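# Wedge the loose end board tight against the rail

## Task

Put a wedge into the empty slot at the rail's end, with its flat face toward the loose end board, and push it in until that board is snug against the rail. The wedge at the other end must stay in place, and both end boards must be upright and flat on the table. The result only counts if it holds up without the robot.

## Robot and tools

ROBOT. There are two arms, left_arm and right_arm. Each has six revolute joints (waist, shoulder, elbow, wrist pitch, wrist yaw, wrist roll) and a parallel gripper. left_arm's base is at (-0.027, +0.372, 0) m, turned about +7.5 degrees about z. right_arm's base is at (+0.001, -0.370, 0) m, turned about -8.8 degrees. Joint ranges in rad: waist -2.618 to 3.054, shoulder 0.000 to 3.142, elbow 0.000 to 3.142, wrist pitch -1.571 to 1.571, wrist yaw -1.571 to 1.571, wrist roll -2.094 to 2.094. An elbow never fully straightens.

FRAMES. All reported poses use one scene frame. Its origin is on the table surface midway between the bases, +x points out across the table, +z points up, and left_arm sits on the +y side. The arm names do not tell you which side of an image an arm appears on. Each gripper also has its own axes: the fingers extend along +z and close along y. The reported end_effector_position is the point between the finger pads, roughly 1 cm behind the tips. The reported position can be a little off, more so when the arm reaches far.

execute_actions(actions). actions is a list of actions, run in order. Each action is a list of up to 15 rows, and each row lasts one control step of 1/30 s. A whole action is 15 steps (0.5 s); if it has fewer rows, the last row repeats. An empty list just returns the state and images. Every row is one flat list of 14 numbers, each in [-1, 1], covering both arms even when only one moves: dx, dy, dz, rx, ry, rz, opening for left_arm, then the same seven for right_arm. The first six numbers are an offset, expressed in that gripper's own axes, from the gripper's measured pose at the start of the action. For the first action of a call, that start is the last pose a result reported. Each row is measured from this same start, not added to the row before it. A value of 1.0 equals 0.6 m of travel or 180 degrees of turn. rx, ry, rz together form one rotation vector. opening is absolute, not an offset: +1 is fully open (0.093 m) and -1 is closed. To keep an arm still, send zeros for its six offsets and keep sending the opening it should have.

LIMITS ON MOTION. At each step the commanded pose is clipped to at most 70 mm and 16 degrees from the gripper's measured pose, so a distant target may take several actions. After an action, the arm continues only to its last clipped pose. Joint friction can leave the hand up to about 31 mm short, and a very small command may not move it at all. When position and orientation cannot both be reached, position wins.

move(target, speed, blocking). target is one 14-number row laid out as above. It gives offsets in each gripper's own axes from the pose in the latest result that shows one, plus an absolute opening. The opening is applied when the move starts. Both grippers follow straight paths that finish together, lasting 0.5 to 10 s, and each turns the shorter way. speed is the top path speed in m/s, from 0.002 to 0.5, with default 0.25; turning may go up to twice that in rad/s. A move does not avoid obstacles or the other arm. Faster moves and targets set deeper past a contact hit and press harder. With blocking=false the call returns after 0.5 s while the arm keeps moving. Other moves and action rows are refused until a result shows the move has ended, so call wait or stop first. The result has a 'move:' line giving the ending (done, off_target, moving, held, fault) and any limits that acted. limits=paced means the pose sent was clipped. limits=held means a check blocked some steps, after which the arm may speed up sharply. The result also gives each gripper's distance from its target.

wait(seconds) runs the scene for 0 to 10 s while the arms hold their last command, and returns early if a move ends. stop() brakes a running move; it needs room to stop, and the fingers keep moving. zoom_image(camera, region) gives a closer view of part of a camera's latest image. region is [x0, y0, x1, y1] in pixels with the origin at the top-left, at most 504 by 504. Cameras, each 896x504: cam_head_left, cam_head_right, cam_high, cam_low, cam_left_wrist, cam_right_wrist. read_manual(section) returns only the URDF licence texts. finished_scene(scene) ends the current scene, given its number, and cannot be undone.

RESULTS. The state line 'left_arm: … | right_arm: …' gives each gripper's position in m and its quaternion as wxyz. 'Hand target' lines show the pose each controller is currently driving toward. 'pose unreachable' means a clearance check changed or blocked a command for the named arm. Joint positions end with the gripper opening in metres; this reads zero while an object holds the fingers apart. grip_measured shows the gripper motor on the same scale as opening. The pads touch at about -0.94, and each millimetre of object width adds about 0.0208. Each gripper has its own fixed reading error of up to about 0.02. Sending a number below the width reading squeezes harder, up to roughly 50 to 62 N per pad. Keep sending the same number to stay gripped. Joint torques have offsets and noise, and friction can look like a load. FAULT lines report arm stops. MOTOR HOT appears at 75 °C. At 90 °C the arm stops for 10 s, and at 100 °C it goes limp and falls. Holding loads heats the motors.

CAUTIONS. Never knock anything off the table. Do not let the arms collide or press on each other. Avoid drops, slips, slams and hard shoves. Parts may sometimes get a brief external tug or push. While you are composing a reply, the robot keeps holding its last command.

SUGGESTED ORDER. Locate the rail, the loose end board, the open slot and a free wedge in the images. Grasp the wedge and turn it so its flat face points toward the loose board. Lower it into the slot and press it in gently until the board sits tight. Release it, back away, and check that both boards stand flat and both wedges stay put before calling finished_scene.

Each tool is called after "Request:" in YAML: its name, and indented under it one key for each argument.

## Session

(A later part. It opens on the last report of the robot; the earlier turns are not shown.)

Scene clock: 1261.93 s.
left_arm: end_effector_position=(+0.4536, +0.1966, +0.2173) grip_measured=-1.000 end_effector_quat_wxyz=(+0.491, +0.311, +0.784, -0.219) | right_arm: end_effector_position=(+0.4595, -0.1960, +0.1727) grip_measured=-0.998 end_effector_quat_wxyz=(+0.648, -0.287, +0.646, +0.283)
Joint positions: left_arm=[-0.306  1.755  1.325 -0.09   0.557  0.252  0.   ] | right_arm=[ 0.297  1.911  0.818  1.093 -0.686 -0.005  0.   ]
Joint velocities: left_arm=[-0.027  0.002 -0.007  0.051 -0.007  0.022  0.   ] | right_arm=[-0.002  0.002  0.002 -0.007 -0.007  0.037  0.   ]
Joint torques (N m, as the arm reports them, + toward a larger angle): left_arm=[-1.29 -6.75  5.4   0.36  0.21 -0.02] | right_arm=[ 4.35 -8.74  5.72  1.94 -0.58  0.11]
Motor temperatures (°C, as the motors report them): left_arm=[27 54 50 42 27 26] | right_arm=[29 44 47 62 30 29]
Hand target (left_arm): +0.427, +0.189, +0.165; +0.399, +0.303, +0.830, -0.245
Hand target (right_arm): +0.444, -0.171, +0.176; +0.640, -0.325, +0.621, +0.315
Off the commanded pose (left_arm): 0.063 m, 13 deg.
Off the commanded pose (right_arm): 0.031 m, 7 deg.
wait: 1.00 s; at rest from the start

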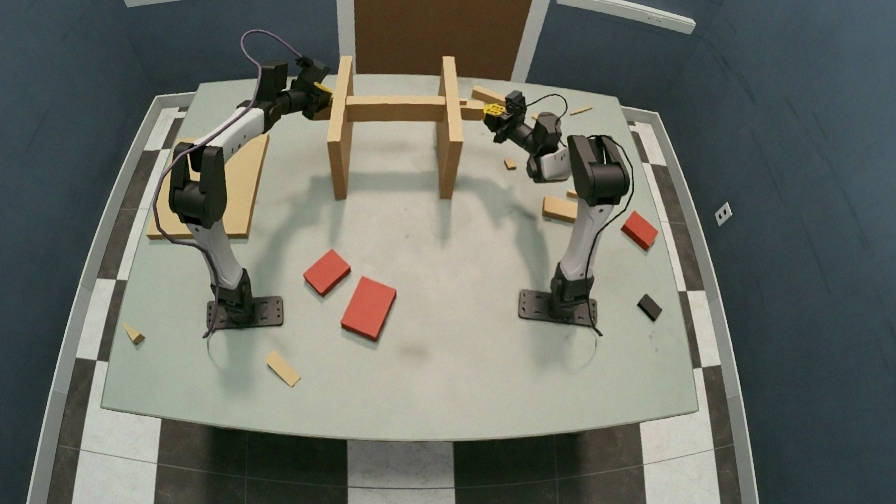

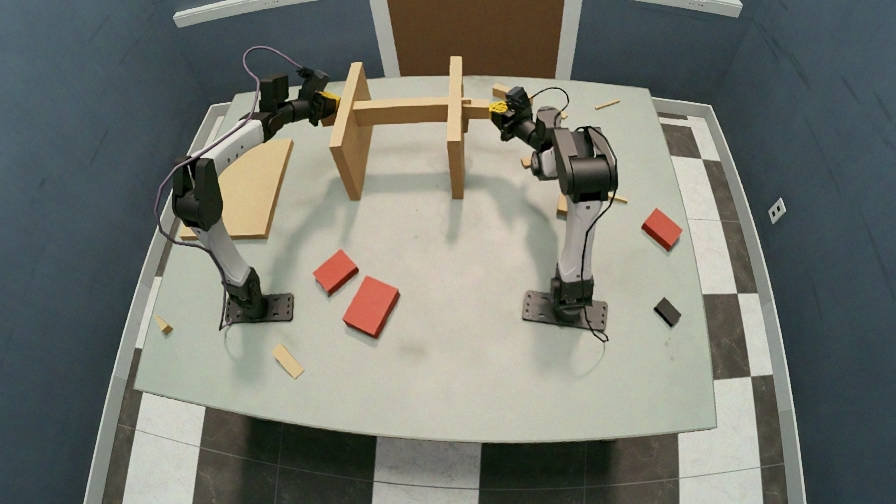

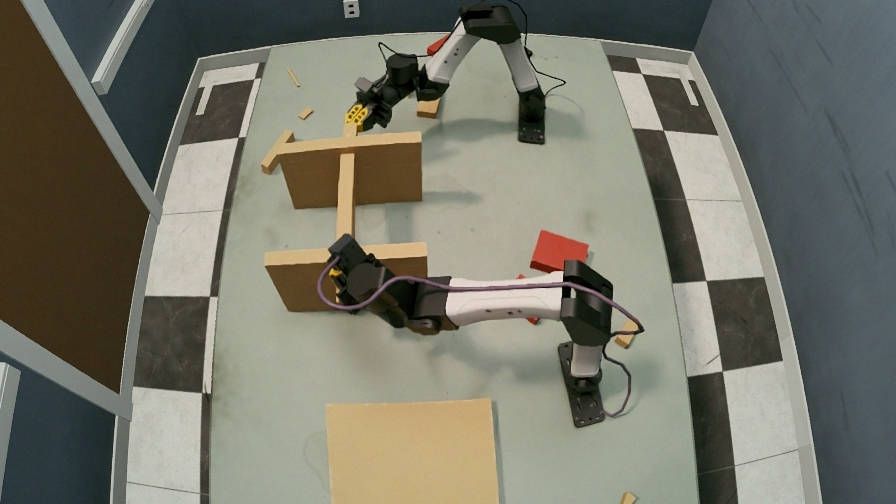

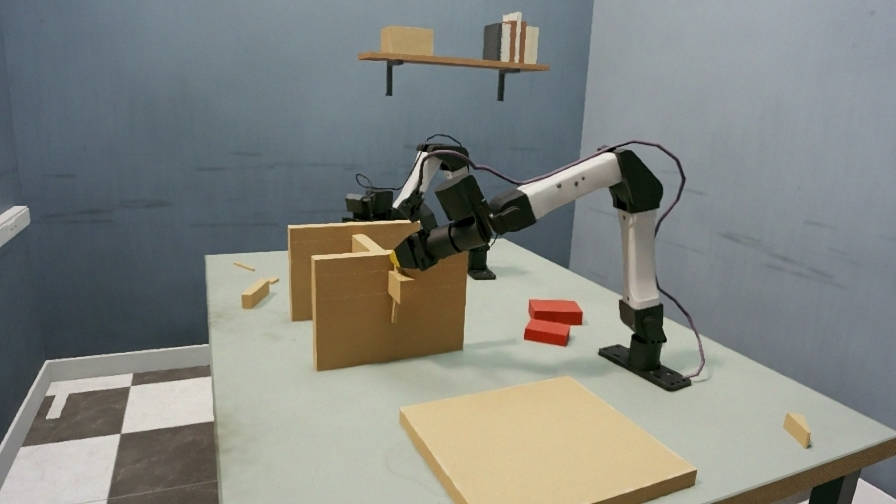

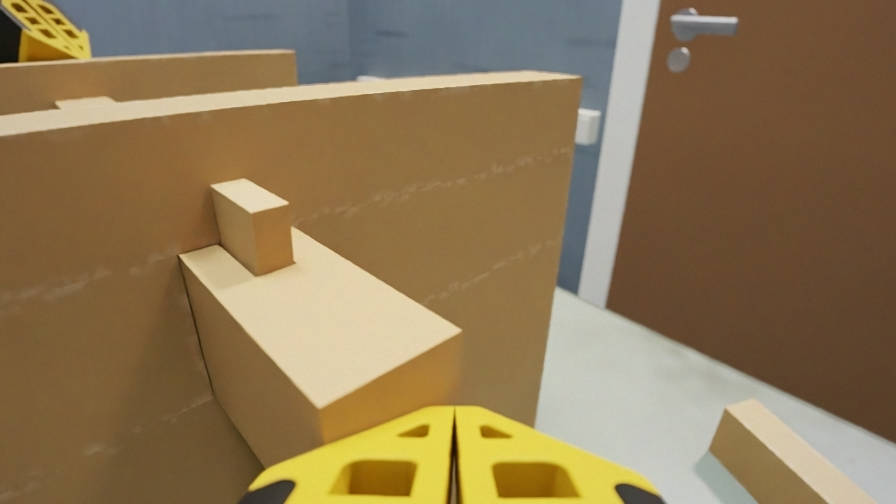

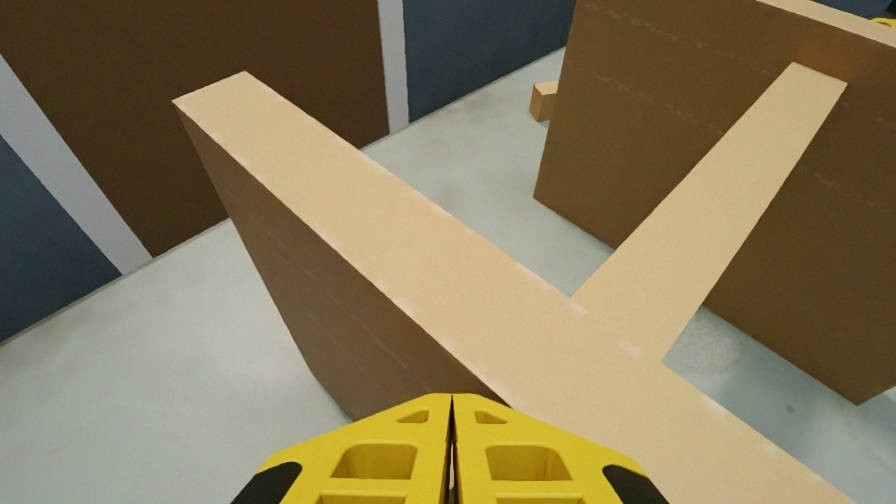

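Request:
execute_actions:
  actions:
    - [[0.089,-0.035,0.017,0.02,0.054,-0.033,-1,-0.0067,0.042,0.014,-0.03,-0.0074,-0.0055,-1],[0.082,-0.033,0.016,0.019,0.05,-0.03,-1,-0.0067,0.036,0.012,-0.026,-0.0074,-0.0055,-1],[0.076,-0.03,0.014,0.018,0.046,-0.028,-1,-0.0067,0.03,0.01,-0.021,-0.0074,-0.0055,-1],[0.07,-0.028,0.013,0.016,0.042,-0.026,-1,-0.0067,0.024,0.008,-0.017,-0.0074,-0.0055,-1],[0.063,-0.025,0.012,0.015,0.039,-0.023,-1,-0.0067,0.018,0.006,-0.013,-0.0074,-0.0055,-1],[0.057,-0.023,0.011,0.013,0.035,-0.021,-1,-0.0067,0.012,0.004,-0.009,-0.0074,-0.0055,-1],[0.051,-0.02,0.01,0.012,0.031,-0.019,-1,-0.0067,0.006,0.002,-0.004,-0.0074,-0.0055,-1],[0.044,-0.018,0.008,0.01,0.027,-0.016,-1,-0.0067,0,0,0,-0.0074,-0.0055,-1],[0.038,-0.015,0.007,0.009,0.023,-0.014,-1,-0.0067,0,0,0,-0.0074,-0.0055,-1],[0.032,-0.013,0.006,0.007,0.019,-0.012,-1,-0.0067,0,0,0,-0.0074,-0.0055,-1],[0.025,-0.01,0.005,0.006,0.015,-0.009,-1,-0.0067,0,0,0,-0.0074,-0.0055,-1],[0.019,-0.008,0.004,0.004,0.012,-0.007,-1,-0.0067,0,0,0,-0.0074,-0.0055,-1],[0.013,-0.005,0.002,0.003,0.008,-0.005,-1,-0.0067,0,0,0,-0.0074,-0.0055,-1],[0.006,-0.003,0.001,0.001,0.004,-0.002,-1,-0.0067,0,0,0,-0.0074,-0.0055,-1],[0,0,0,0,0,0,-1,-0.0067,0,0,0,-0.0074,-0.0055,-1]]

Request:
move:
  target: [-0.0882, -0.0060, -0.0650, 0, -0.01, 0, -1, -0.0067, 0.0, 0.0, 0, -0.0074, -0.0055, -1]
  speed: 0.06

Scene clock: 1355.50 s.
left_arm: end_effector_position=(+0.4545, +0.1964, +0.2190) grip_measured=-1.000 end_effector_quat_wxyz=(+0.494, +0.311, +0.782, -0.219) | right_arm: end_effector_position=(+0.4599, -0.1967, +0.1727) grip_measured=-0.998 end_effector_quat_wxyz=(+0.649, -0.286, +0.647, +0.282)
Joint positions: left_arm=[-0.306  1.755  1.325 -0.081  0.557  0.25   0.   ] | right_arm=[ 0.297  1.911  0.818  1.093 -0.684 -0.005  0.   ]
Joint velocities: left_arm=[ 0.012  0.002 -0.002  0.022  0.037 -0.022  0.   ] | right_arm=[ 0.012  0.017  0.017 -0.037 -0.007  0.007  0.   ]
Joint torques (N m, as the arm reports them, + toward a larger angle): left_arm=[ 0.1  -8.92  8.23  1.74  0.16  0.09] | right_arm=[ 0.48 -8.95  5.29  1.98  0.12  0.15]
Motor temperatures (°C, as the motors report them): left_arm=[27 51 46 37 27 26] | right_arm=[30 44 47 62 31 29]
Hand target (left_arm): +0.454, +0.197, +0.217; +0.491, +0.311, +0.784, -0.219
Hand target (right_arm): +0.459, -0.196, +0.177; +0.658, -0.289, +0.636, +0.281
Off the commanded pose (left_arm): 0.002 m, 0 deg.
Off the commanded pose (right_arm): 0.004 m, 2 deg.

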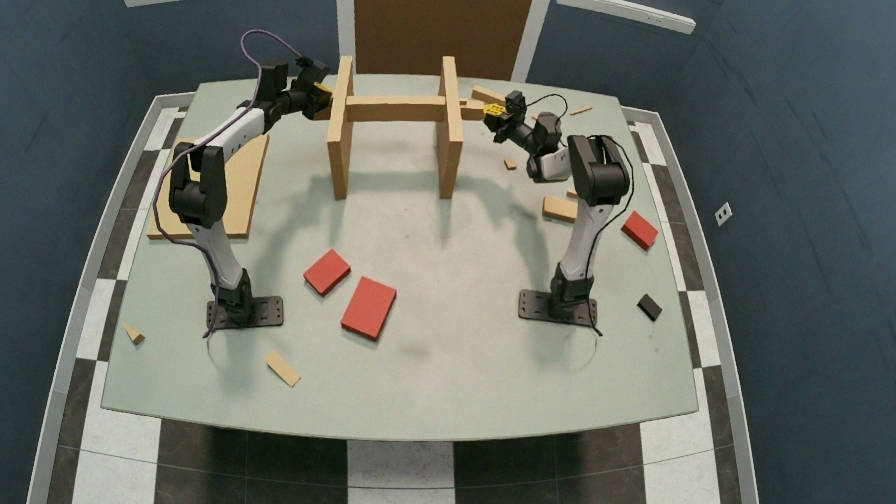

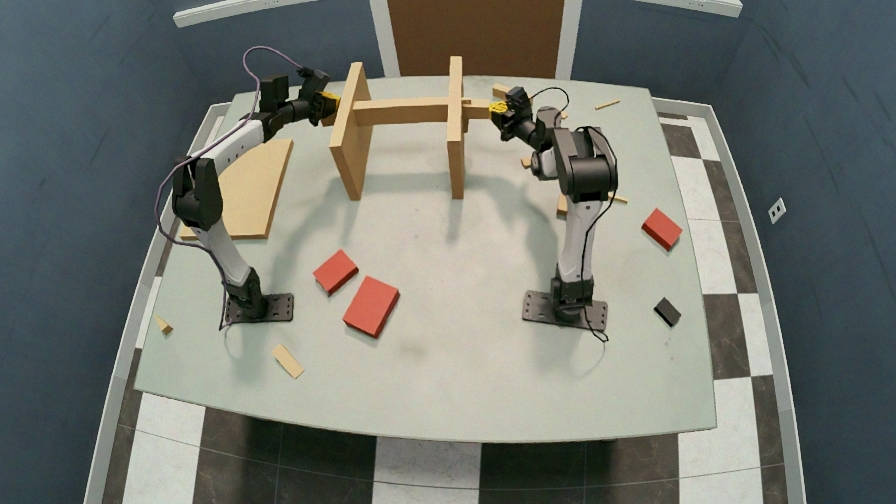

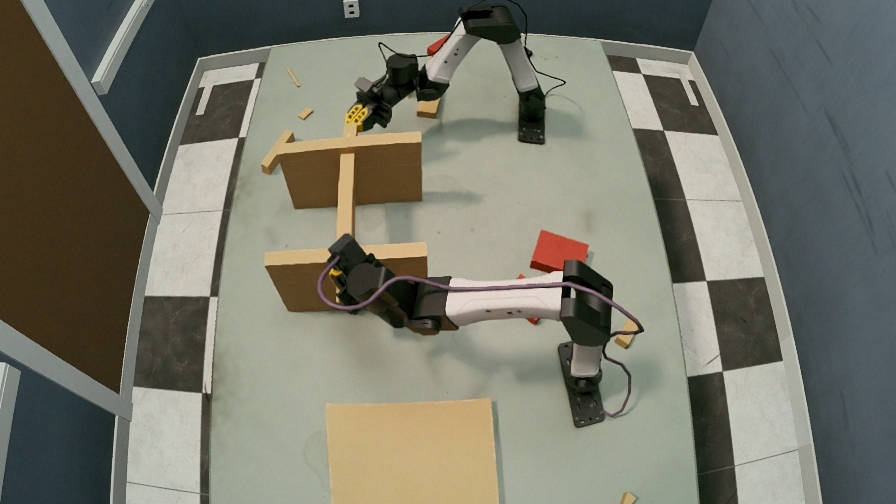

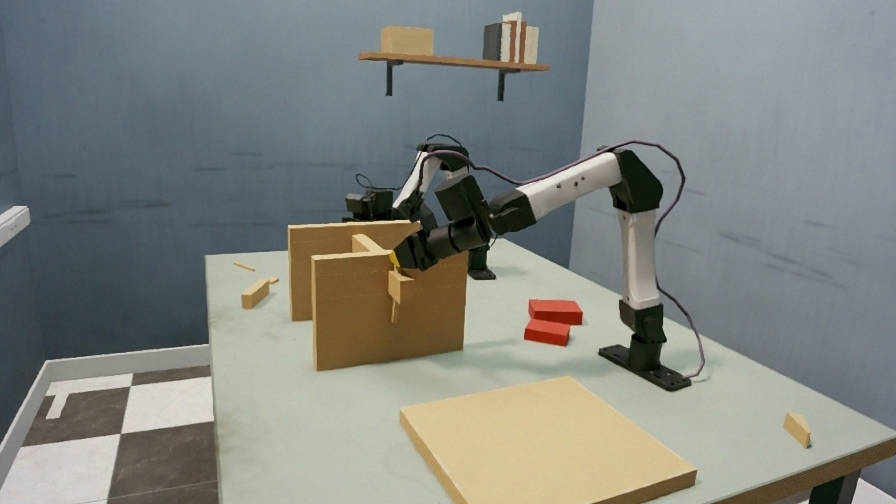

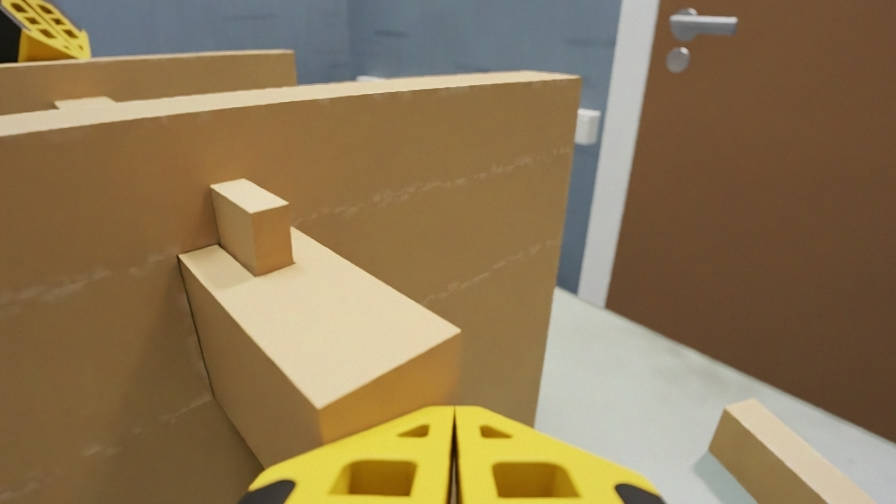

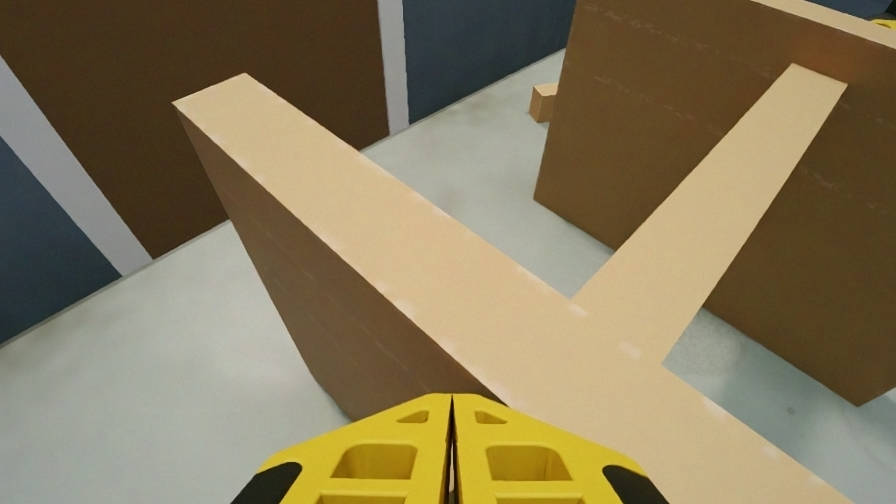

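Scene clock: 1356.93 s.
left_arm: end_effector_position=(+0.4439, +0.1998, +0.2651) grip_measured=-1.000 end_effector_quat_wxyz=(+0.493, +0.311, +0.781, -0.224) | right_arm: end_effector_position=(+0.4599, -0.1967, +0.1727) grip_measured=-0.998 end_effector_quat_wxyz=(+0.649, -0.286, +0.647, +0.282)
Joint positions: left_arm=[-0.298  1.699  1.442 -0.258  0.574  0.25   0.   ] | right_arm=[ 0.297  1.911  0.818  1.093 -0.684 -0.005  0.   ]
Joint velocities: left_arm=[ 0.002  0.027 -0.007 -0.051 -0.007  0.022  0.   ] | right_arm=[-0.007 -0.007  0.002 -0.066 -0.022 -0.037  0.   ]
Joint torques (N m, as the arm reports them, + toward a larger angle): left_arm=[  0.84 -10.39  10.12   1.86   0.23   0.02] | right_arm=[ 0.41 -8.96  5.34  1.99  0.15  0.15]
Motor temperatures (°C, as the motors report them): left_arm=[27 51 46 37 27 26] | right_arm=[30 44 47 62 31 29]
Hand target (left_arm): +0.443, +0.205, +0.283; +0.507, +0.308, +0.774, -0.224
Hand target (right_arm): +0.460, -0.197, +0.177; +0.658, -0.288, +0.637, +0.280
Off the commanded pose (left_arm): 0.019 m, 2 deg.
Off the commanded pose (right_arm): 0.004 m, 2 deg.
move: off_target (left_arm)

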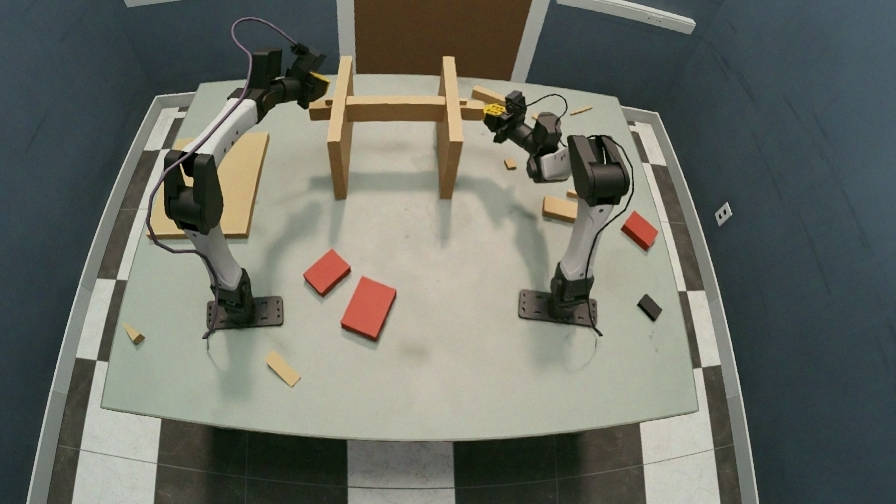

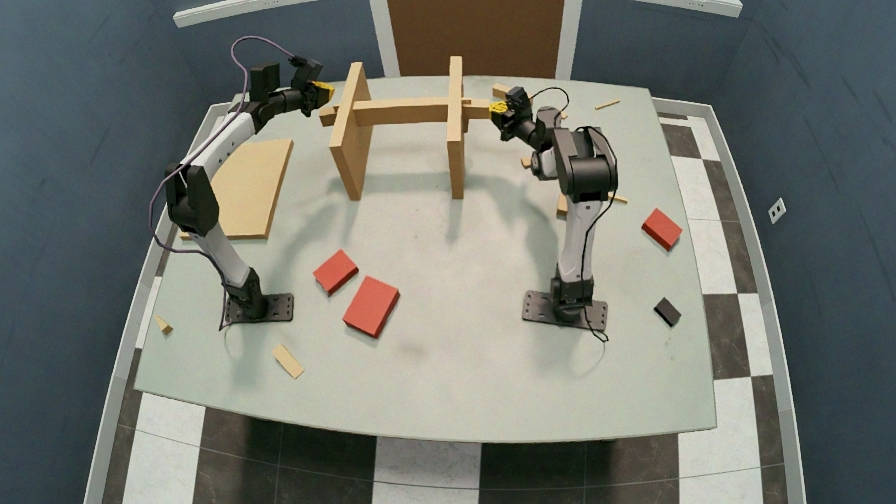

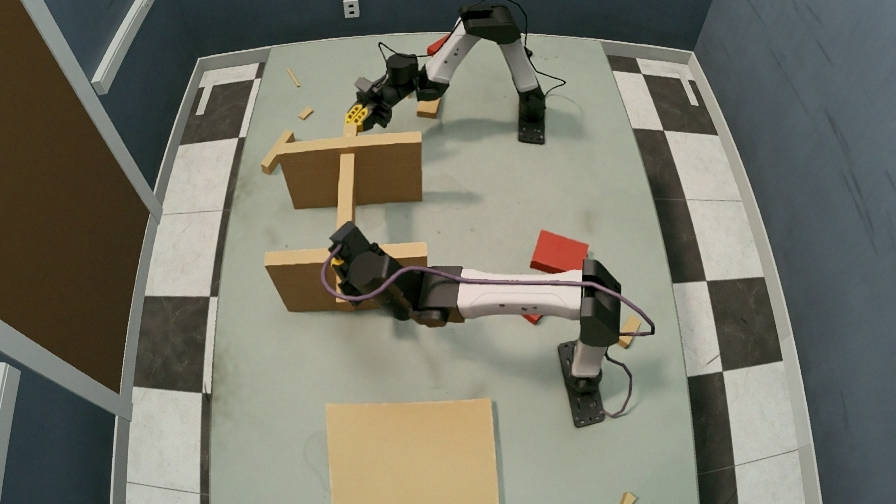

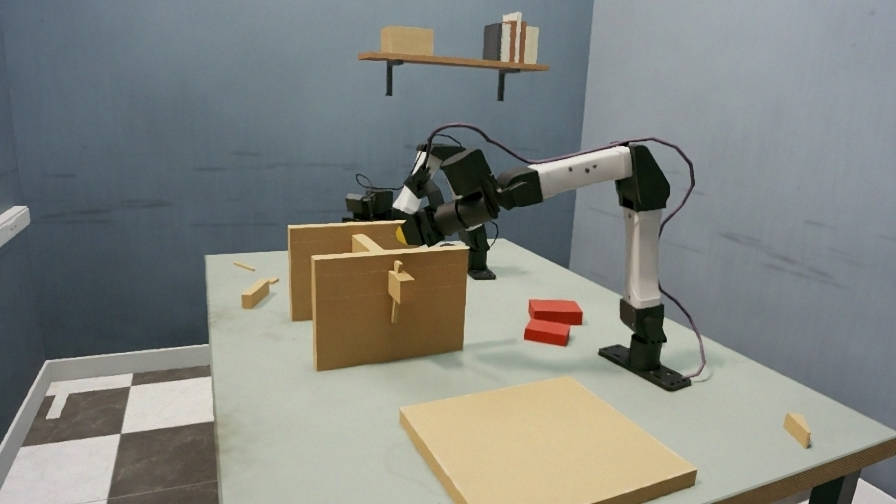

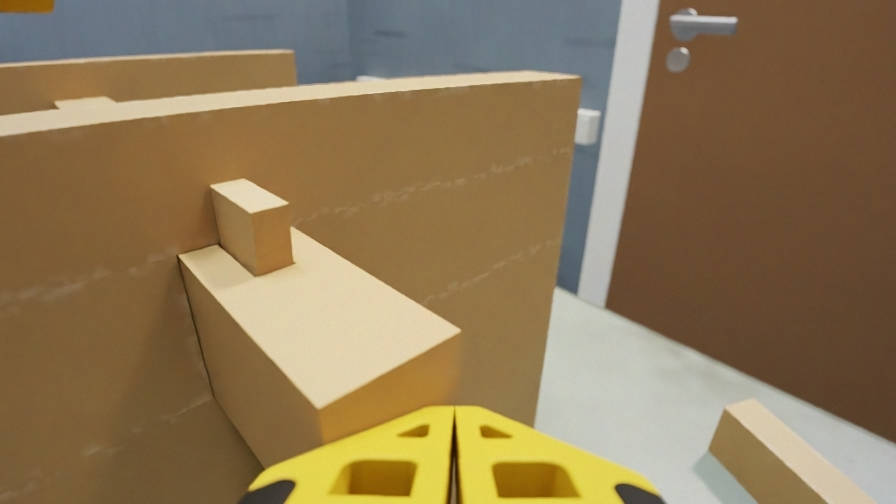

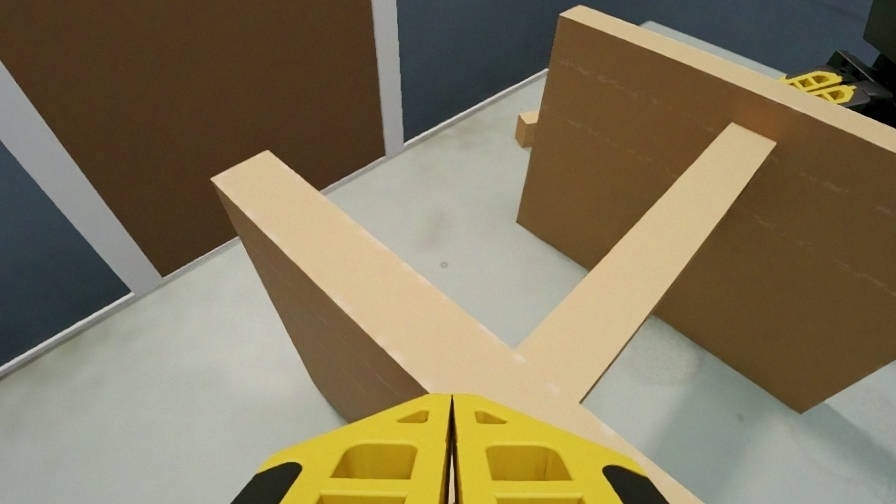

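Request:
move:
  target: [-0.0382, -0.136, -0.0226, -0.087, 0.076, -0.04, -1, -0.0067, 0.0, 0.0, 0, -0.0074, -0.0055, -1]
  speed: 0.1

Scene clock: 1367.83 s.
left_arm: end_effector_position=(+0.3857, +0.1484, +0.2853) grip_measured=-1.000 end_effector_quat_wxyz=(+0.411, +0.220, +0.879, -0.103) | right_arm: end_effector_position=(+0.4599, -0.1967, +0.1727) grip_measured=-0.998 end_effector_quat_wxyz=(+0.649, -0.286, +0.647, +0.282)
Joint positions: left_arm=[-0.63   1.646  1.662 -0.712 -0.006 -0.005  0.   ] | right_arm=[ 0.297  1.911  0.818  1.093 -0.684 -0.005  0.   ]
Joint velocities: left_arm=[ 0.002 -0.022  0.007  0.022 -0.007 -0.066  0.   ] | right_arm=[-0.022 -0.022 -0.012 -0.022  0.051 -0.037  0.   ]
Joint torques (N m, as the arm reports them, + toward a larger angle): left_arm=[-0.24 -7.61  9.79  1.83 -0.01 -0.01] | right_arm=[ 0.41 -8.97  5.35  1.99  0.14  0.15]
Motor temperatures (°C, as the motors report them): left_arm=[27 54 49 39 27 26] | right_arm=[29 44 47 62 31 29]
Hand target (left_arm): +0.386, +0.145, +0.293; +0.418, +0.218, +0.876, -0.105
Hand target (right_arm): +0.460, -0.197, +0.177; +0.658, -0.288, +0.637, +0.280
Off the commanded pose (left_arm): 0.010 m, 1 deg.
Off the commanded pose (right_arm): 0.004 m, 2 deg.
move: done

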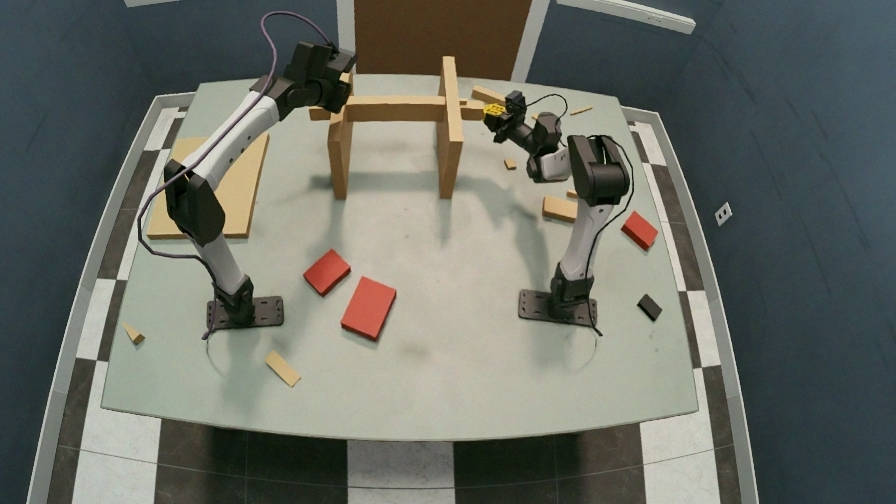

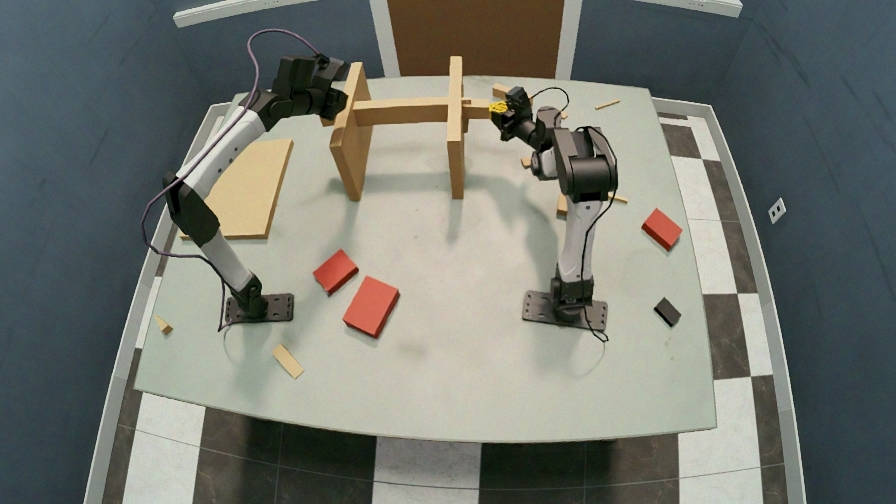

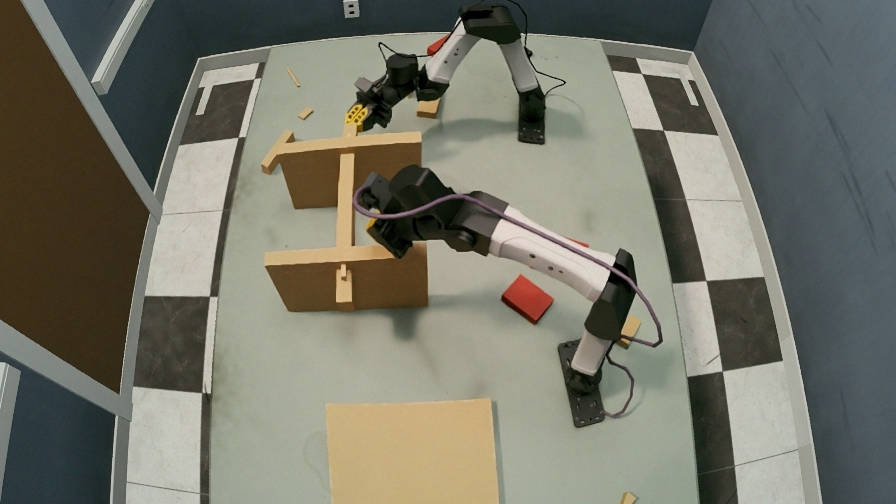

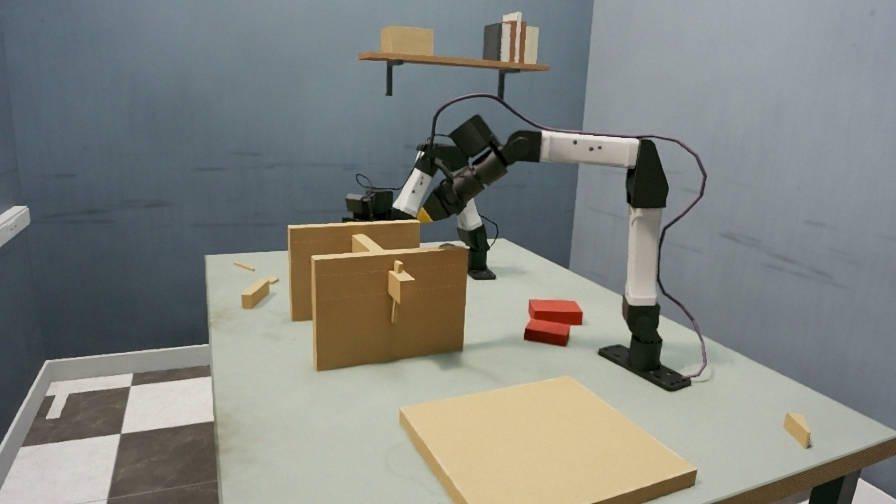

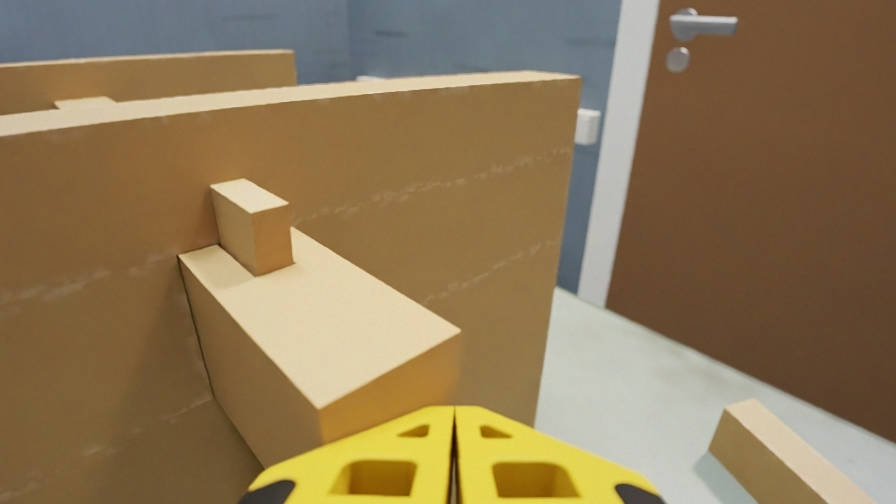

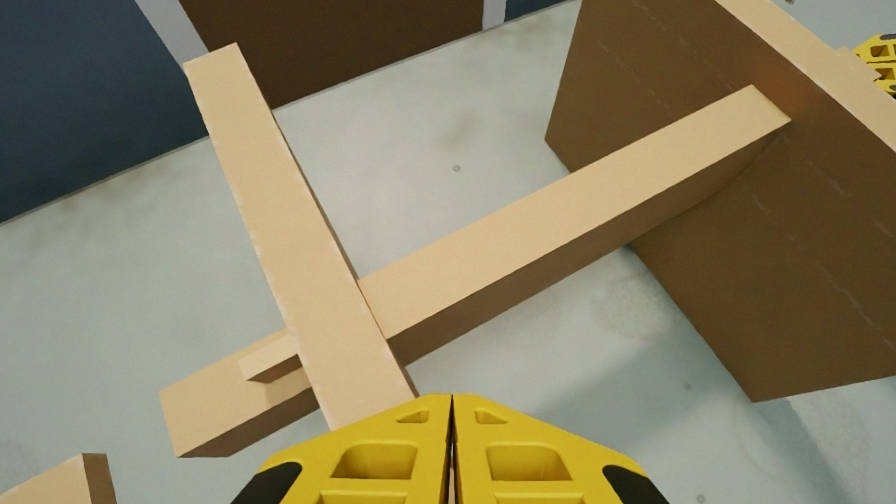

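The camera is now almost exactly in the inner face plane. Zooming on the joint.

Request:
zoom_image:
  camera: "cam_right_wrist"
  region: [320, 250, 440, 390]

Request:
zoom_image:
  camera: "cam_right_wrist"
  region: [150, 290, 350, 470]

Region (320, 250, 440, 390) of cam_right_wrist's 896x504 image, scaled by 3.600, with more detail than that image has; it fills the left 432 columns of this view, and the rest is white.

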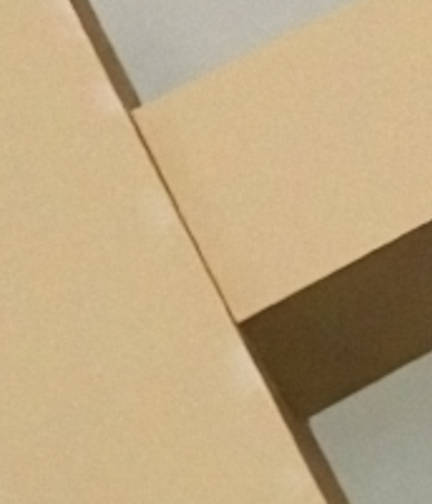

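Region (150, 290, 350, 470) of cam_right_wrist's 896x504 image, scaled by 2.520, with more detail than that image has; it fills the top 454 rows of this view, and the rest is white.

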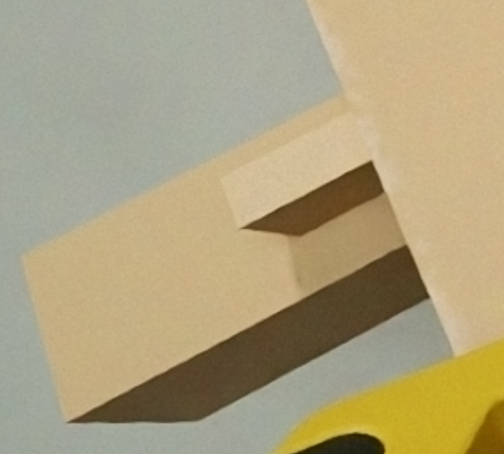

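Request:
zoom_image:
  camera: "cam_right_wrist"
  region: [345, 270, 405, 350]

Request:
zoom_image:
  camera: "cam_high"
  region: [300, 235, 390, 320]

Region (345, 270, 405, 350) of cam_right_wrist's 896x504 image, scaled by 6.300, with more detail than that image has; it fills the left 378 columns of this view, and the rest is white.

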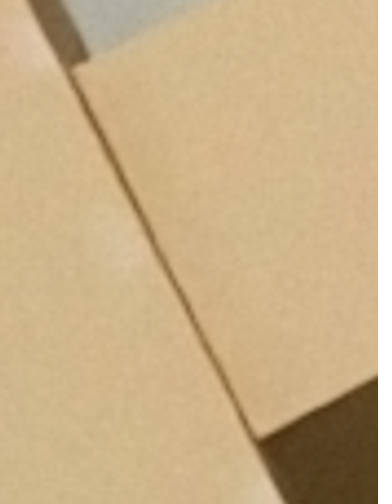

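Region (300, 235, 390, 320) of cam_high's 896x504 image, scaled by 5.600, with more detail than that image has.

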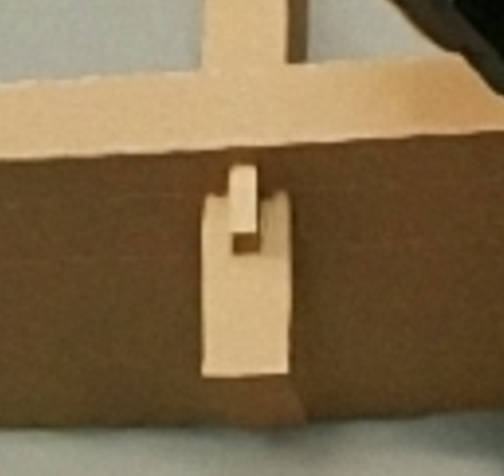

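Request:
move:
  target: [-0.010, 0, -0.0086, 0, -0.005, 0, -1, -0.0067, -0.045, -0.049, 0, -0.0074, -0.0055, -1]
  speed: 0.05

Scene clock: 1389.83 s.
left_arm: end_effector_position=(+0.3856, +0.1486, +0.2850) grip_measured=-1.000 end_effector_quat_wxyz=(+0.410, +0.220, +0.879, -0.102) | right_arm: end_effector_position=(+0.4640, -0.2335, +0.1762) grip_measured=-0.998 end_effector_quat_wxyz=(+0.655, -0.285, +0.642, +0.279)
Joint positions: left_arm=[-0.63   1.646  1.662 -0.714 -0.008 -0.006  0.   ] | right_arm=[ 0.192  1.911  0.818  1.112 -0.781 -0.002  0.   ]
Joint velocities: left_arm=[-0.027  0.027 -0.002  0.022  0.007  0.022  0.   ] | right_arm=[ 0.002  0.017  0.002 -0.037 -0.022  0.022  0.   ]
Joint torques (N m, as the arm reports them, + toward a larger angle): left_arm=[ 0.15 -8.29  9.16  1.83  0.02  0.11] | right_arm=[-0.49 -9.7   4.04  1.88  0.02  0.22]
Motor temperatures (°C, as the motors report them): left_arm=[27 53 52 41 27 26] | right_arm=[29 45 47 63 30 29]
Hand target (left_arm): +0.385, +0.148, +0.293; +0.418, +0.219, +0.875, -0.104
Hand target (right_arm): +0.459, -0.236, +0.177; +0.658, -0.287, +0.637, +0.281
Off the commanded pose (left_arm): 0.008 m, 1 deg.
Off the commanded pose (right_arm): 0.005 m, 1 deg.
move: done

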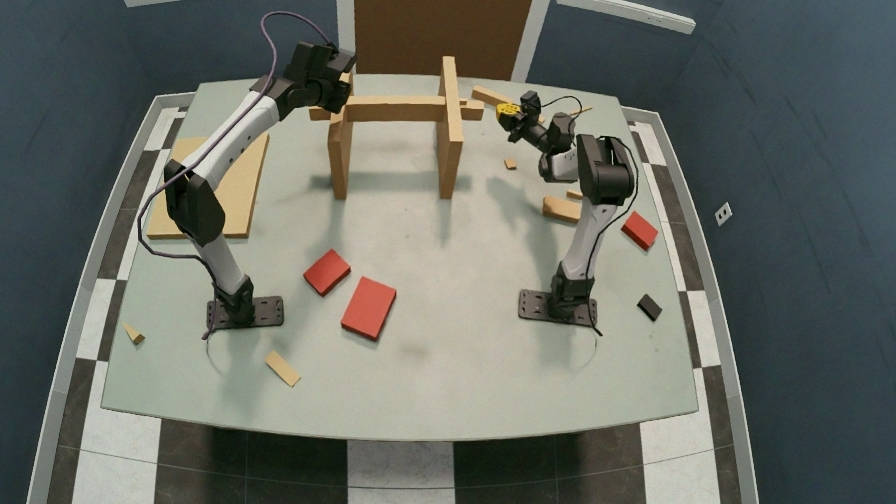

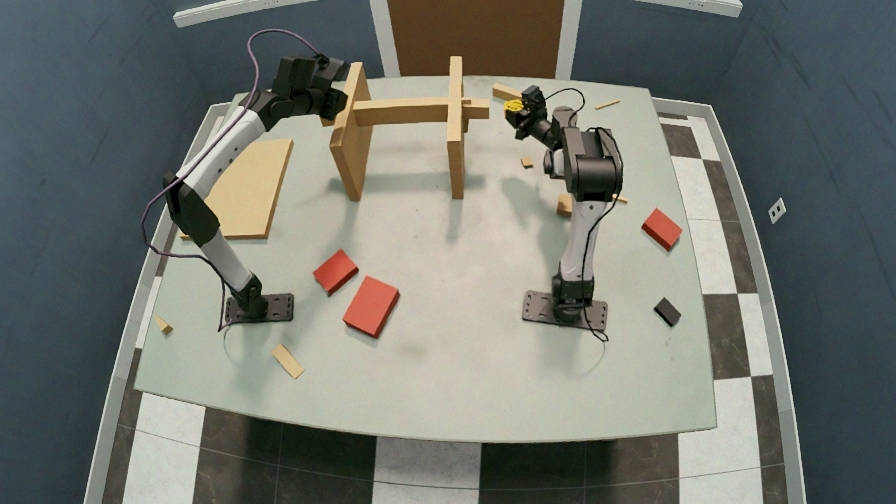

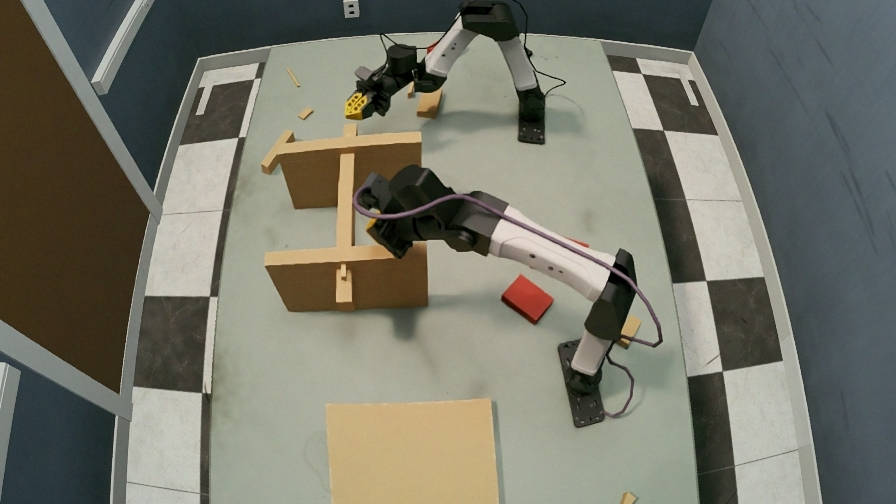

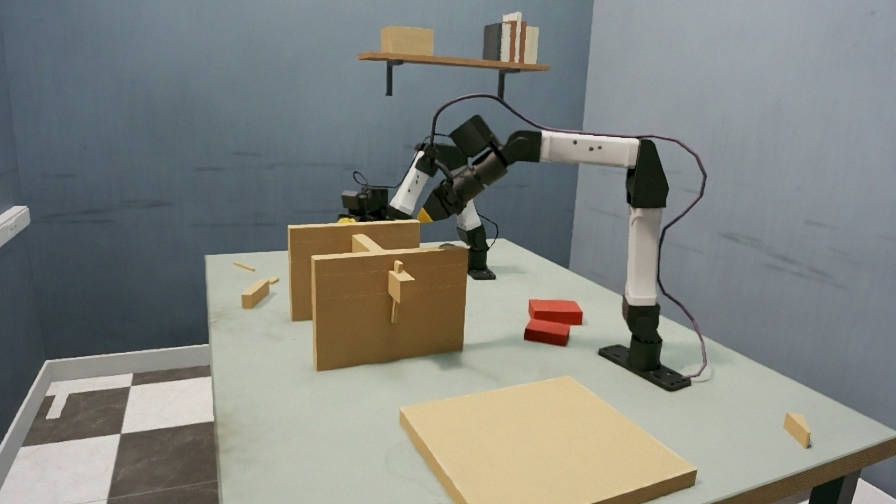

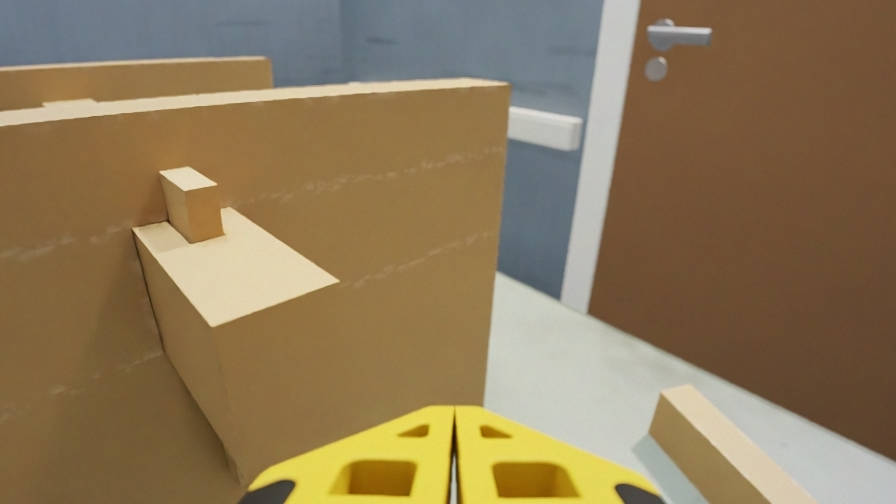

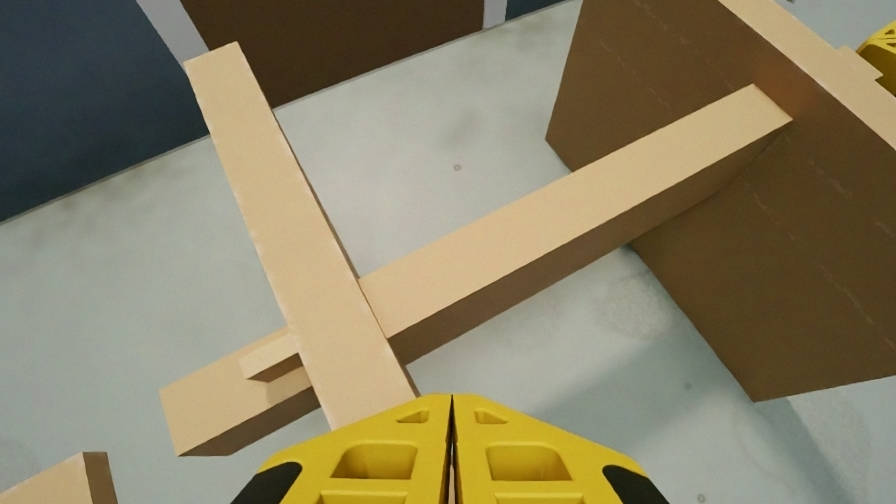

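Request:
zoom_image:
  camera: "cam_right_wrist"
  region: [340, 265, 420, 375]

Request:
zoom_image:
  camera: "cam_low"
  region: [280, 210, 480, 380]

Request:
zoom_image:
  camera: "cam_head_right"
  region: [335, 85, 405, 140]

Region (340, 265, 420, 375) of cam_right_wrist's 896x504 image, scaled by 4.582, with more detail than that image has; it fills the left 367 columns of this view, and the rest is white.

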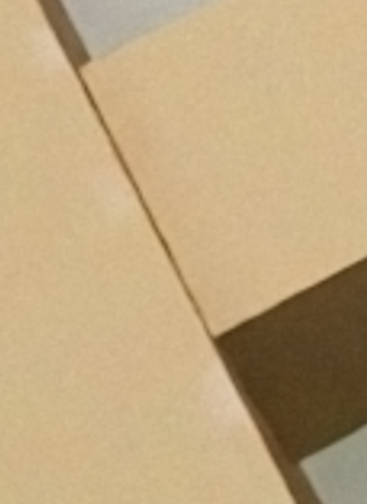

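Region (280, 210, 480, 380) of cam_low's 896x504 image, scaled by 2.520, with more detail than that image has; it fills the top 428 rows of this view, and the rest is white.

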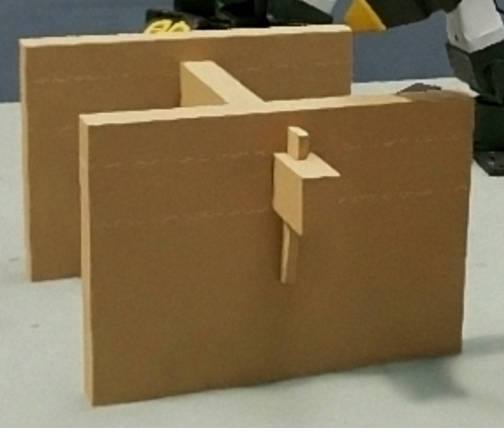

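Region (335, 85, 405, 140) of cam_head_right's 896x504 image, scaled by 7.200, with more detail than that image has; it fills the top 396 rows of this view, and the rest is white.

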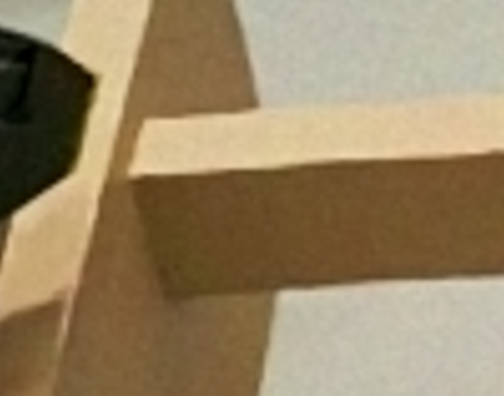

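Request:
finished_scene:
  scene: 2

The scene is finished: the task was done.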